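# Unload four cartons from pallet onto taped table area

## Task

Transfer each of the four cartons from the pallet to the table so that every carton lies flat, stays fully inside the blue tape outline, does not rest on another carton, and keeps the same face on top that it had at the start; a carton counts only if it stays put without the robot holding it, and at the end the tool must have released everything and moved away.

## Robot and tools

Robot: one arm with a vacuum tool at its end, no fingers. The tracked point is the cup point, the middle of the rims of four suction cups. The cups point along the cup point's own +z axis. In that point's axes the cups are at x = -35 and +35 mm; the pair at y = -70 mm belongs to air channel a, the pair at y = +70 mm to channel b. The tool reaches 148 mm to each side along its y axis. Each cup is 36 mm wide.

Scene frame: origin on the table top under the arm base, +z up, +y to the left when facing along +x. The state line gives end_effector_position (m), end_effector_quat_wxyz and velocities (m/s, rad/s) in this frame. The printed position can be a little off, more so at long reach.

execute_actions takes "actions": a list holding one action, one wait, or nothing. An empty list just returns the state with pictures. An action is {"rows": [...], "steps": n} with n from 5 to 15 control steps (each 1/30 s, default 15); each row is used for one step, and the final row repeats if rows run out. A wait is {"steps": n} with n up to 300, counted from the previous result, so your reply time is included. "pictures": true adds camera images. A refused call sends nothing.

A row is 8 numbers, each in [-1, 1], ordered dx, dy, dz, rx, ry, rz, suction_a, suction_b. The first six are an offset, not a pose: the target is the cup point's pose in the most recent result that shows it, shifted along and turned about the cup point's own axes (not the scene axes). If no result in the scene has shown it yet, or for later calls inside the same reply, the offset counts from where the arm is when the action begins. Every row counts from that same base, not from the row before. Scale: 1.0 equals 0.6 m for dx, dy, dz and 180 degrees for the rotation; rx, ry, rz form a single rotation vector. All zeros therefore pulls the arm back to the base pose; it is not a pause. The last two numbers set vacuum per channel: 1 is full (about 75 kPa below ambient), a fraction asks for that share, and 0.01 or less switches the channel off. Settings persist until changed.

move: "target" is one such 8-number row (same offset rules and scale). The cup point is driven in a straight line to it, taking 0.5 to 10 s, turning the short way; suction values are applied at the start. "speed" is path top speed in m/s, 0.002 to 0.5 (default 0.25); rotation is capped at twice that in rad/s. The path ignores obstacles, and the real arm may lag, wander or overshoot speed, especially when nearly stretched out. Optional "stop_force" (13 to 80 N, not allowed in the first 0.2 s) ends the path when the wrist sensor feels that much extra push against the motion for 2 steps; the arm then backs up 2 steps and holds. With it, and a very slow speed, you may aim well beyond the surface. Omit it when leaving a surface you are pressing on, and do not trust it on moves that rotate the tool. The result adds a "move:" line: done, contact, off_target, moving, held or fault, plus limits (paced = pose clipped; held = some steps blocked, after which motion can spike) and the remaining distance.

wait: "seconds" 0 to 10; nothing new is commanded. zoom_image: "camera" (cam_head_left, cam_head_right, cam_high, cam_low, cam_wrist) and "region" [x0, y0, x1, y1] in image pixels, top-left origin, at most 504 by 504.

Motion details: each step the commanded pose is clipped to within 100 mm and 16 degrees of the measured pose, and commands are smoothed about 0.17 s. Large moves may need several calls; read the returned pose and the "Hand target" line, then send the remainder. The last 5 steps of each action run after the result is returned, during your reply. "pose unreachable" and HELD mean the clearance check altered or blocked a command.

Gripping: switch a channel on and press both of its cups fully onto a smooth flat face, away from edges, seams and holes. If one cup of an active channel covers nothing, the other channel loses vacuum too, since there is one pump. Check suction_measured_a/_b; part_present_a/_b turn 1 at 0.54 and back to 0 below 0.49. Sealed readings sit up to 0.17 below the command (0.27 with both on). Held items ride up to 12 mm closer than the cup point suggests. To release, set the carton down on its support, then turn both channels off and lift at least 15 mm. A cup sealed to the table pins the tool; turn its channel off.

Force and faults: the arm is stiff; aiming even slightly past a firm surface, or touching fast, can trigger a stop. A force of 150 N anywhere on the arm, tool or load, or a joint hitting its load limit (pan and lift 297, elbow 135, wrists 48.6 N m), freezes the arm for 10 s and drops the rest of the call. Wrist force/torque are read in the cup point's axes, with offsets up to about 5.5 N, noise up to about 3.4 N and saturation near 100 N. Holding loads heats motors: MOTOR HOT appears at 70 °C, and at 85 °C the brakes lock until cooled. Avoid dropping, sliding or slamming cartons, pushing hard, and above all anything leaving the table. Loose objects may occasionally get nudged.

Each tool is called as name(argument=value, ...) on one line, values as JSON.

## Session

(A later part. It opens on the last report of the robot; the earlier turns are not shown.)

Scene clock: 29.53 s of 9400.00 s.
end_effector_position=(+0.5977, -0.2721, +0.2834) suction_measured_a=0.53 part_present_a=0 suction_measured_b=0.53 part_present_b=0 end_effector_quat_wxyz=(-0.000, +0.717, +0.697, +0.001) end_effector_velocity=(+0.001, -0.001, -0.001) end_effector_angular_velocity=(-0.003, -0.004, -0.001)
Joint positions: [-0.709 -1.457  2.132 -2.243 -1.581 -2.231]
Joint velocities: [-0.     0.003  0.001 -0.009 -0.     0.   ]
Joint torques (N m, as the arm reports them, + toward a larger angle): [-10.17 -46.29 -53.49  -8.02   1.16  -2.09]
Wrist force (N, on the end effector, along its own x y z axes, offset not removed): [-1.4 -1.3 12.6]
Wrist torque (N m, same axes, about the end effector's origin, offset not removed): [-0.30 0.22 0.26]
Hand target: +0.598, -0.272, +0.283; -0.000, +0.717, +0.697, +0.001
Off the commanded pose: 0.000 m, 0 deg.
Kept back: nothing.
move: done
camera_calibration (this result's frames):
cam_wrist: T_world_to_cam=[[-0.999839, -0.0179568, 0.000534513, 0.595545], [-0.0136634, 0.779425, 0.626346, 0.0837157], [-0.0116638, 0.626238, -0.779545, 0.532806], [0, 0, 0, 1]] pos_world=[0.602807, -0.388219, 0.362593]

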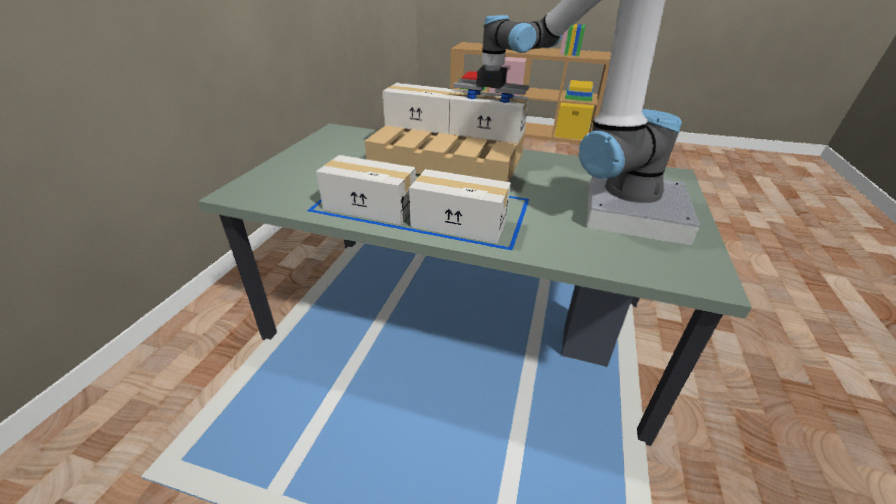

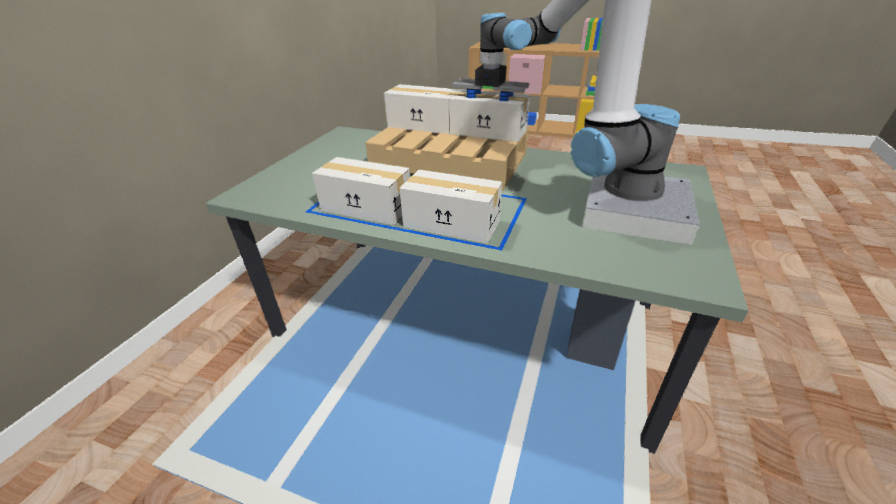

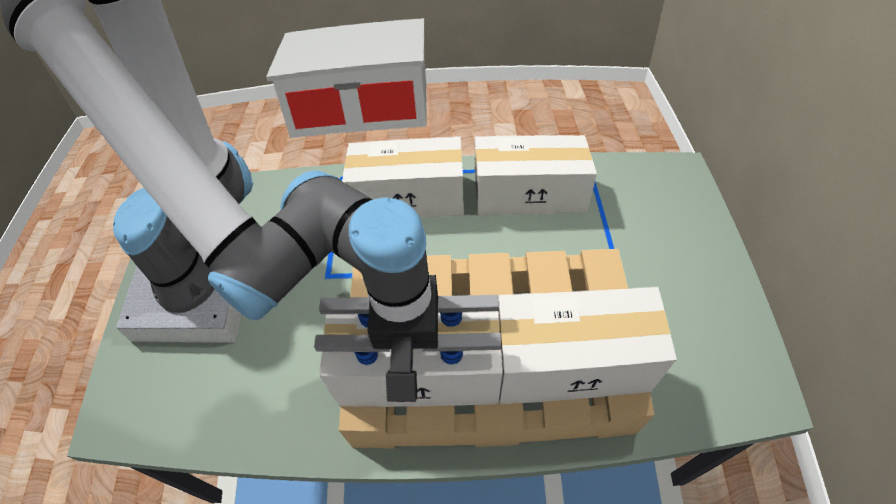

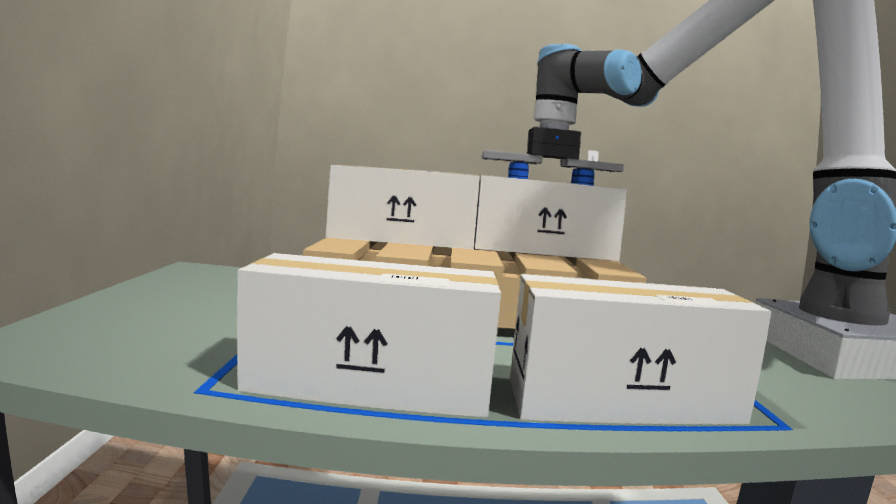

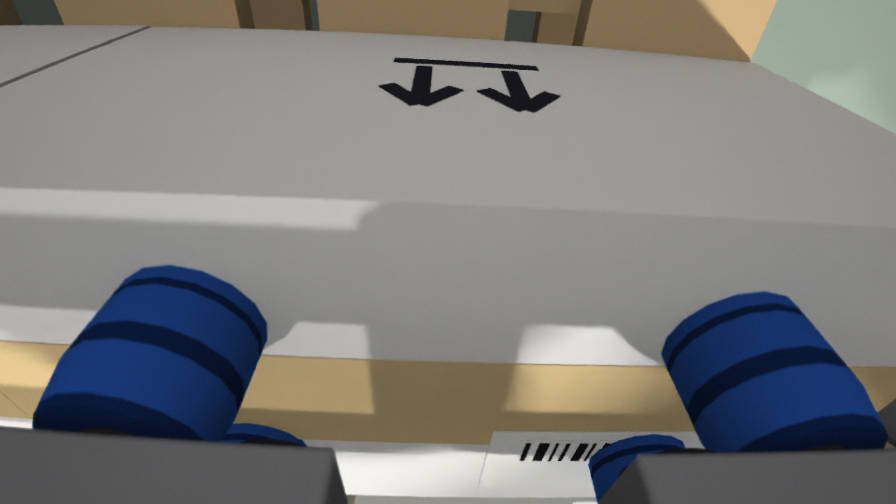

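move(target=[0.66,-0.09,-0.05,0,0,0,1,1], speed=0.4)

move(target=[0.028,0,0.252,0,0,-0.002,1,1], speed=0.3)

move(target=[0,0,0.02,0,0,0,1,1], speed=0.008, stop_force=14)

Scene clock: 31.57 s of 9400.00 s.
end_effector_position=(+0.5550, +0.1244, +0.3134) suction_measured_a=0.79 part_present_a=1 suction_measured_b=0.79 part_present_b=1 end_effector_quat_wxyz=(-0.000, +0.717, +0.697, +0.001) end_effector_velocity=(+0.000, +0.003, +0.001) end_effector_angular_velocity=(-0.001, -0.000, -0.001)
Joint positions: [-0.104 -1.633  2.253 -2.182 -1.579 -1.626]
Joint velocities: [ 0.006  0.001 -0.002  0.001 -0.001  0.008]
Joint torques (N m, as the arm reports them, + toward a larger angle): [ 15.56 -33.12 -69.63  -3.99  -3.16   1.59]
Wrist force (N, on the end effector, along its own x y z axes, offset not removed): [-1.7 3.6 17.6]
Wrist torque (N m, same axes, about the end effector's origin, offset not removed): [-0.13 0.19 0.36]
Hand target: +0.555, +0.125, +0.313; -0.000, +0.717, +0.697, +0.000
Off the commanded pose: 0.001 m, 0 deg.
Kept back: nothing.
move: done
camera_calibration (this result's frames):
cam_wrist: T_world_to_cam=[[-0.999836, -0.0180502, 0.00114107, 0.559791], [-0.0133673, 0.779989, 0.625651, -0.244732], [-0.0121832, 0.625533, -0.780103, 0.307962], [0, 0, 0, 1]] pos_world=[0.56018, 0.0083526, 0.39272]

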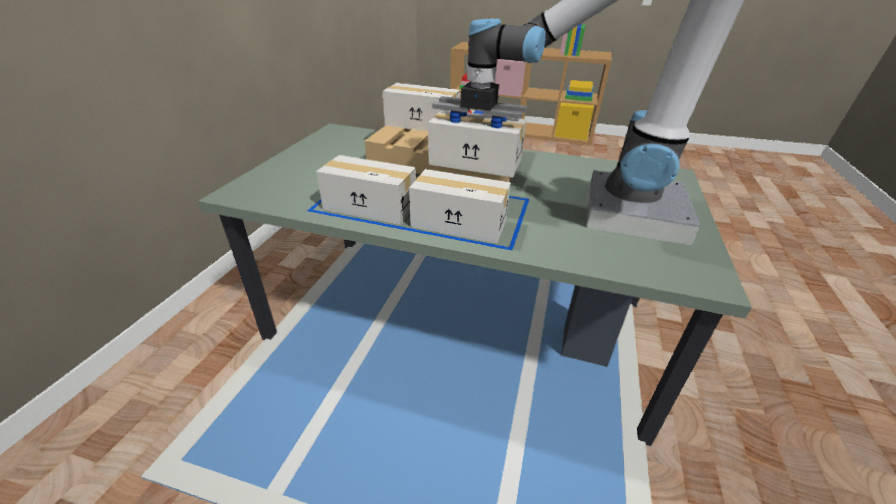

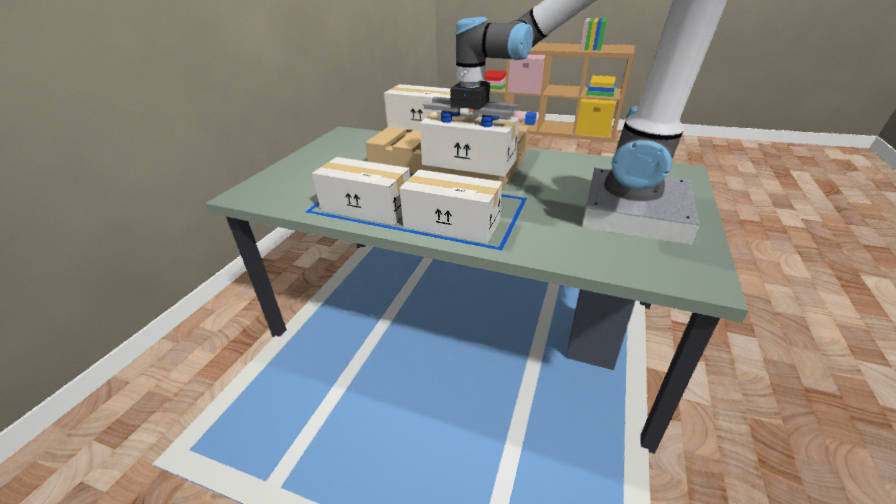

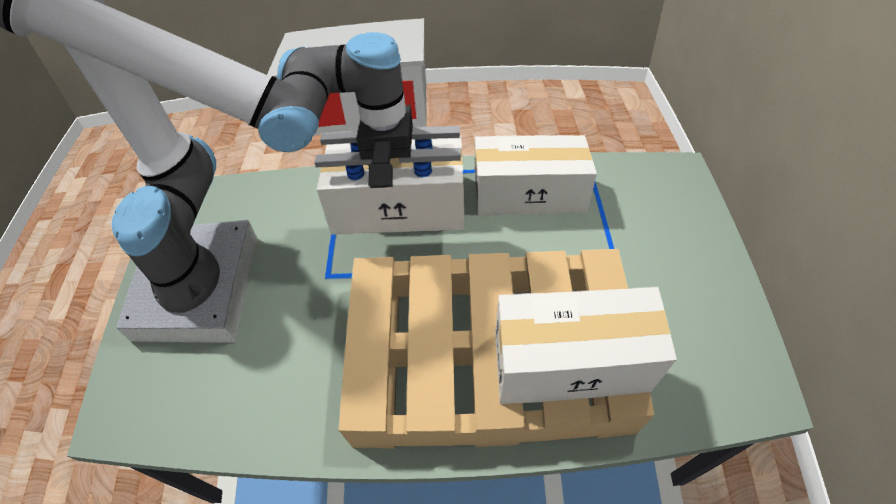

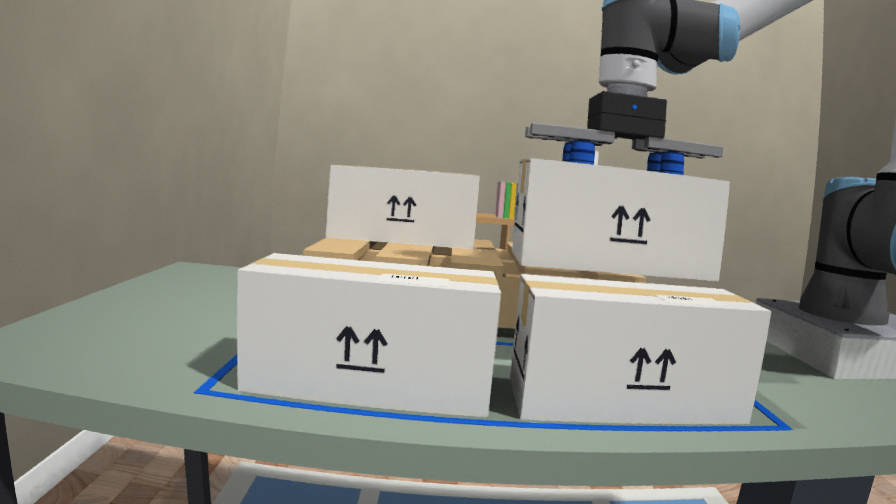

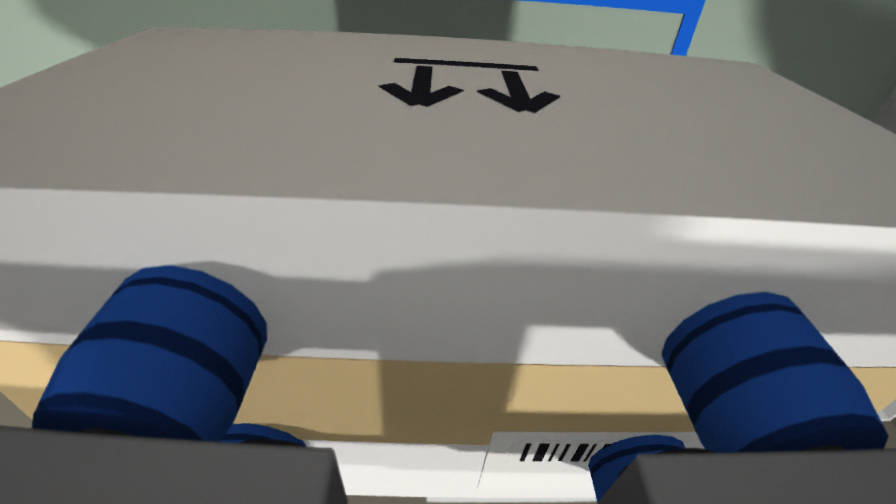

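Scene clock: 32.83 s of 9400.00 s.
end_effector_position=(+0.5556, +0.1412, +0.1628) suction_measured_a=0.79 part_present_a=1 suction_measured_b=0.79 part_present_b=1 end_effector_quat_wxyz=(-0.000, +0.715, +0.699, +0.000) end_effector_velocity=(+0.001, +0.000, -0.003) end_effector_angular_velocity=(-0.000, -0.001, -0.001)
Joint positions: [-0.076 -1.389  2.367 -2.539 -1.579 -1.604]
Joint velocities: [ 0.001  0.006  0.    -0.008 -0.     0.001]
Joint torques (N m, as the arm reports them, + toward a larger angle): [ 15.09 -41.12 -37.99  -8.82  -2.92   1.88]
Wrist force (N, on the end effector, along its own x y z axes, offset not removed): [-2.8 1.3 17.0]
Wrist torque (N m, same axes, about the end effector's origin, offset not removed): [-0.40 0.41 0.49]
Hand target: +0.556, +0.141, +0.162; -0.000, +0.715, +0.699, +0.000
Off the commanded pose: 0.001 m, 0 deg.
Kept back: nothing.
move: done
camera_calibration (this result's frames):
cam_wrist: T_world_to_cam=[[-0.999703, -0.0243281, 0.00127186, 0.561684], [-0.0181835, 0.779913, 0.625624, -0.160871], [-0.0162122, 0.625415, -0.780124, 0.182163], [0, 0, 0, 1]] pos_world=[0.561545, 0.0252025, 0.24204]

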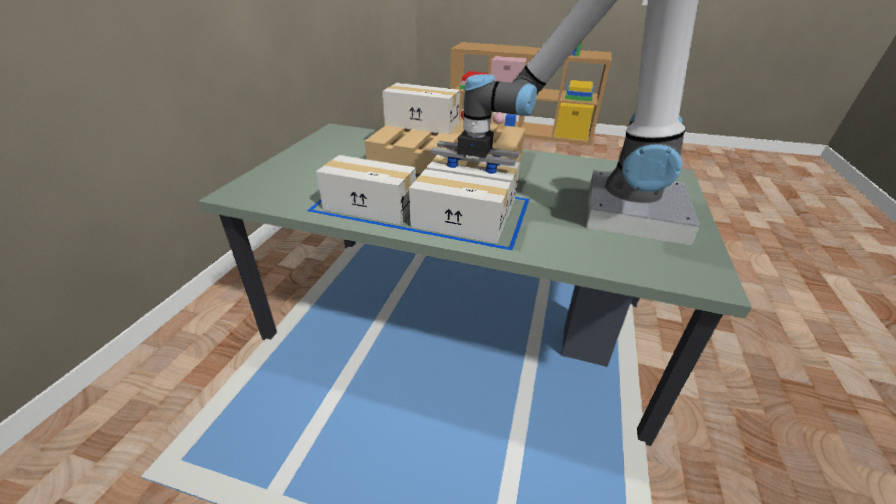

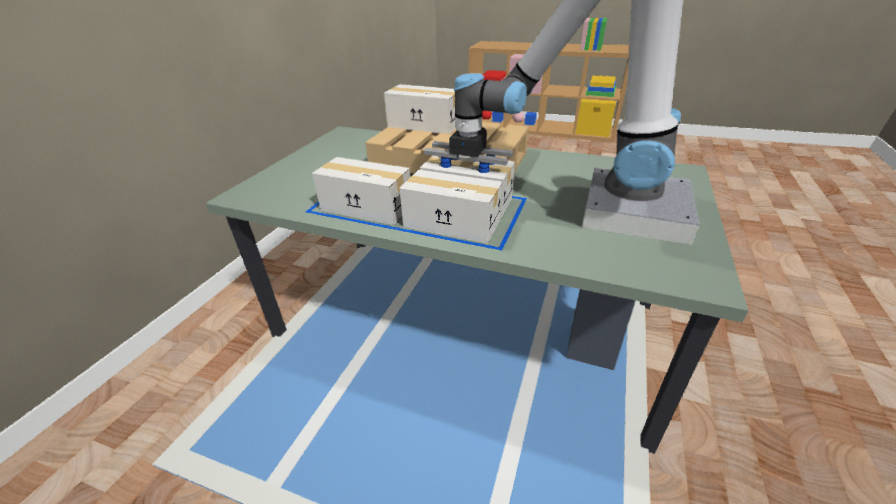

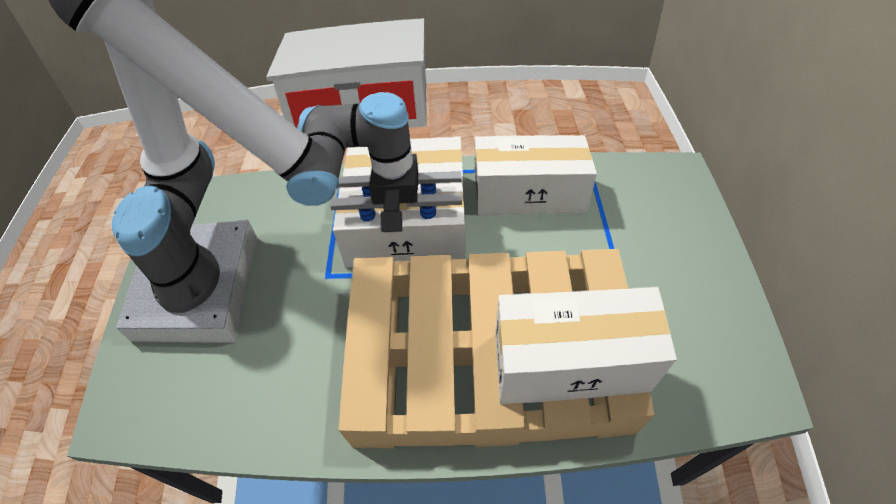

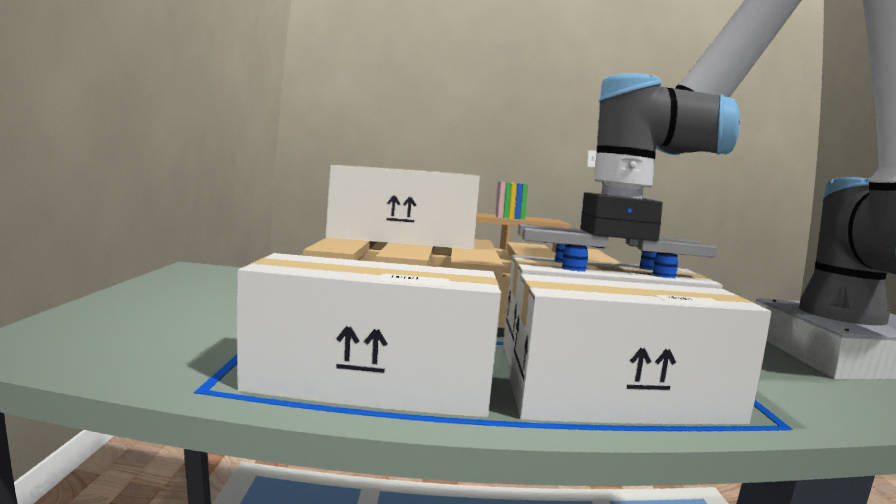

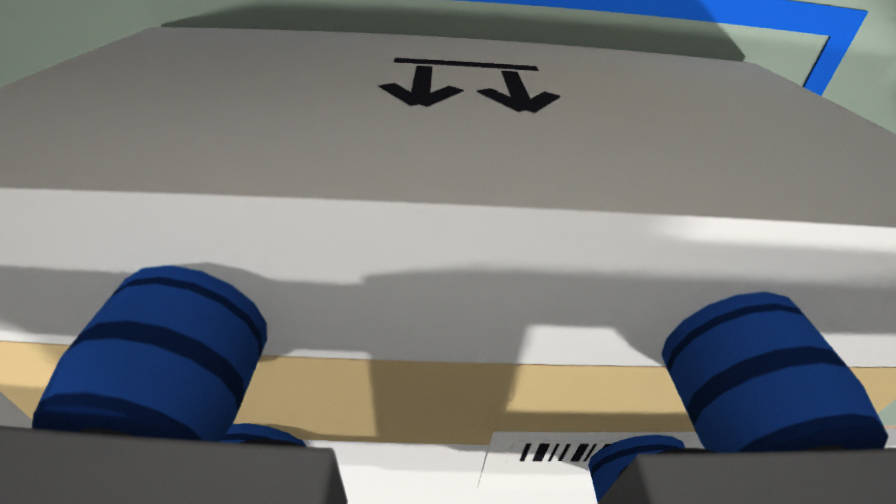

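Scene clock: 33.90 s of 9400.00 s.
end_effector_position=(+0.5557, +0.1412, +0.1575) suction_measured_a=0.79 part_present_a=1 suction_measured_b=0.79 part_present_b=1 end_effector_quat_wxyz=(-0.000, +0.715, +0.699, +0.001) end_effector_velocity=(-0.001, +0.000, +0.001) end_effector_angular_velocity=(+0.000, +0.003, +0.002)
Joint positions: [-0.076 -1.379  2.37  -2.552 -1.579 -1.604]
Joint velocities: [ 0.    -0.002 -0.001  0.006  0.    -0.002]
Joint torques (N m, as the arm reports them, + toward a larger angle): [-14.82 -49.4  -26.01  -0.88  -2.04  -1.51]
Wrist force (N, on the end effector, along its own x y z axes, offset not removed): [3.8 9.3 -33.8]
Wrist torque (N m, same axes, about the end effector's origin, offset not removed): [4.61 -0.65 0.32]
Hand target: +0.556, +0.141, +0.158; -0.000, +0.715, +0.699, +0.000
Off the commanded pose: 0.007 m, 0 deg.
Kept back: nothing.
move: contact
camera_calibration (this result's frames):
cam_wrist: T_world_to_cam=[[-0.999703, -0.024363, 0.00100183, 0.561849], [-0.0183802, 0.779933, 0.625593, -0.157496], [-0.0160227, 0.625389, -0.780149, 0.177948], [0, 0, 0, 1]] pos_world=[0.561638, 0.0252383, 0.236791]

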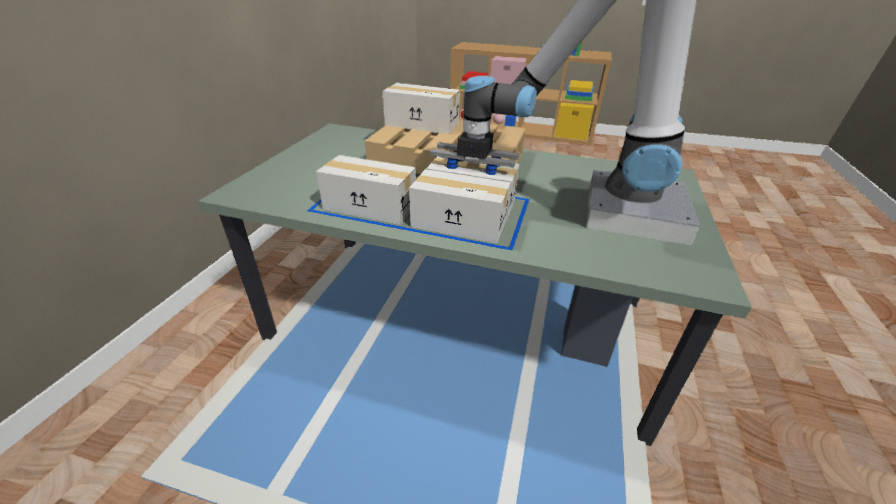

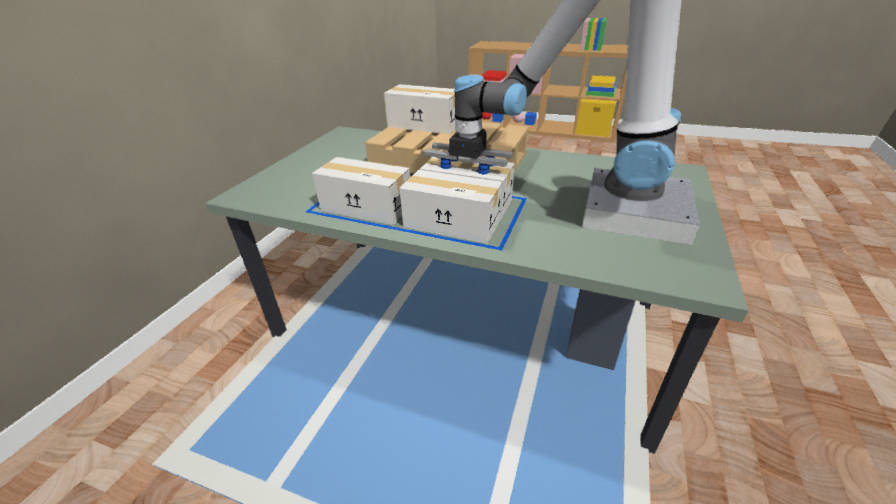

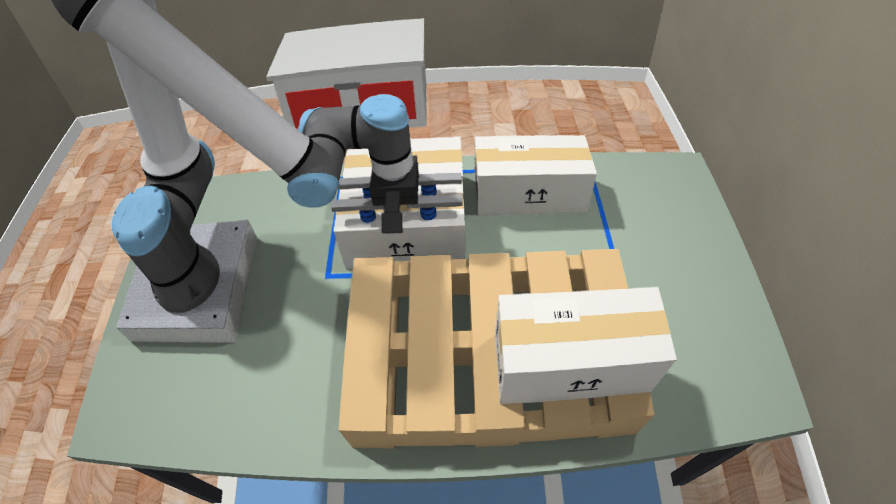

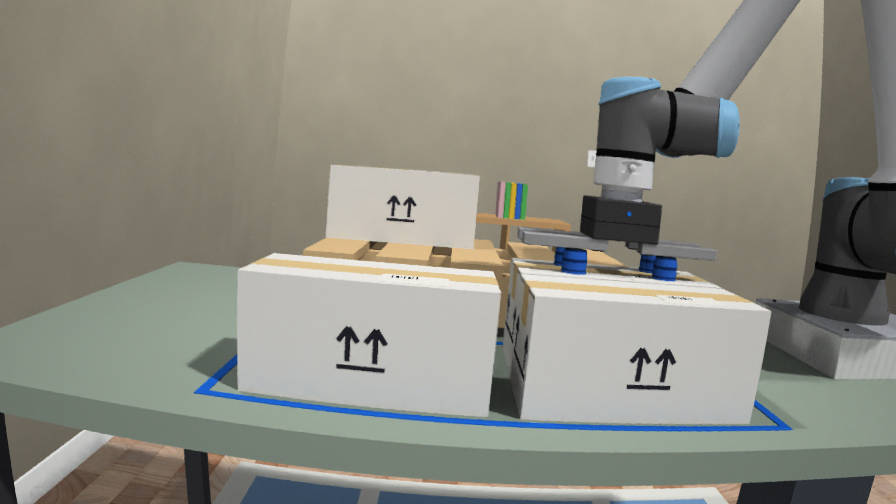

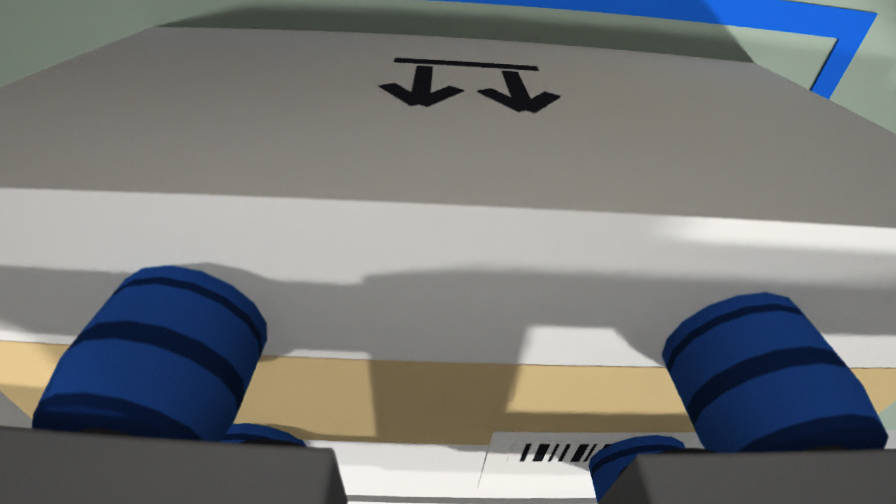

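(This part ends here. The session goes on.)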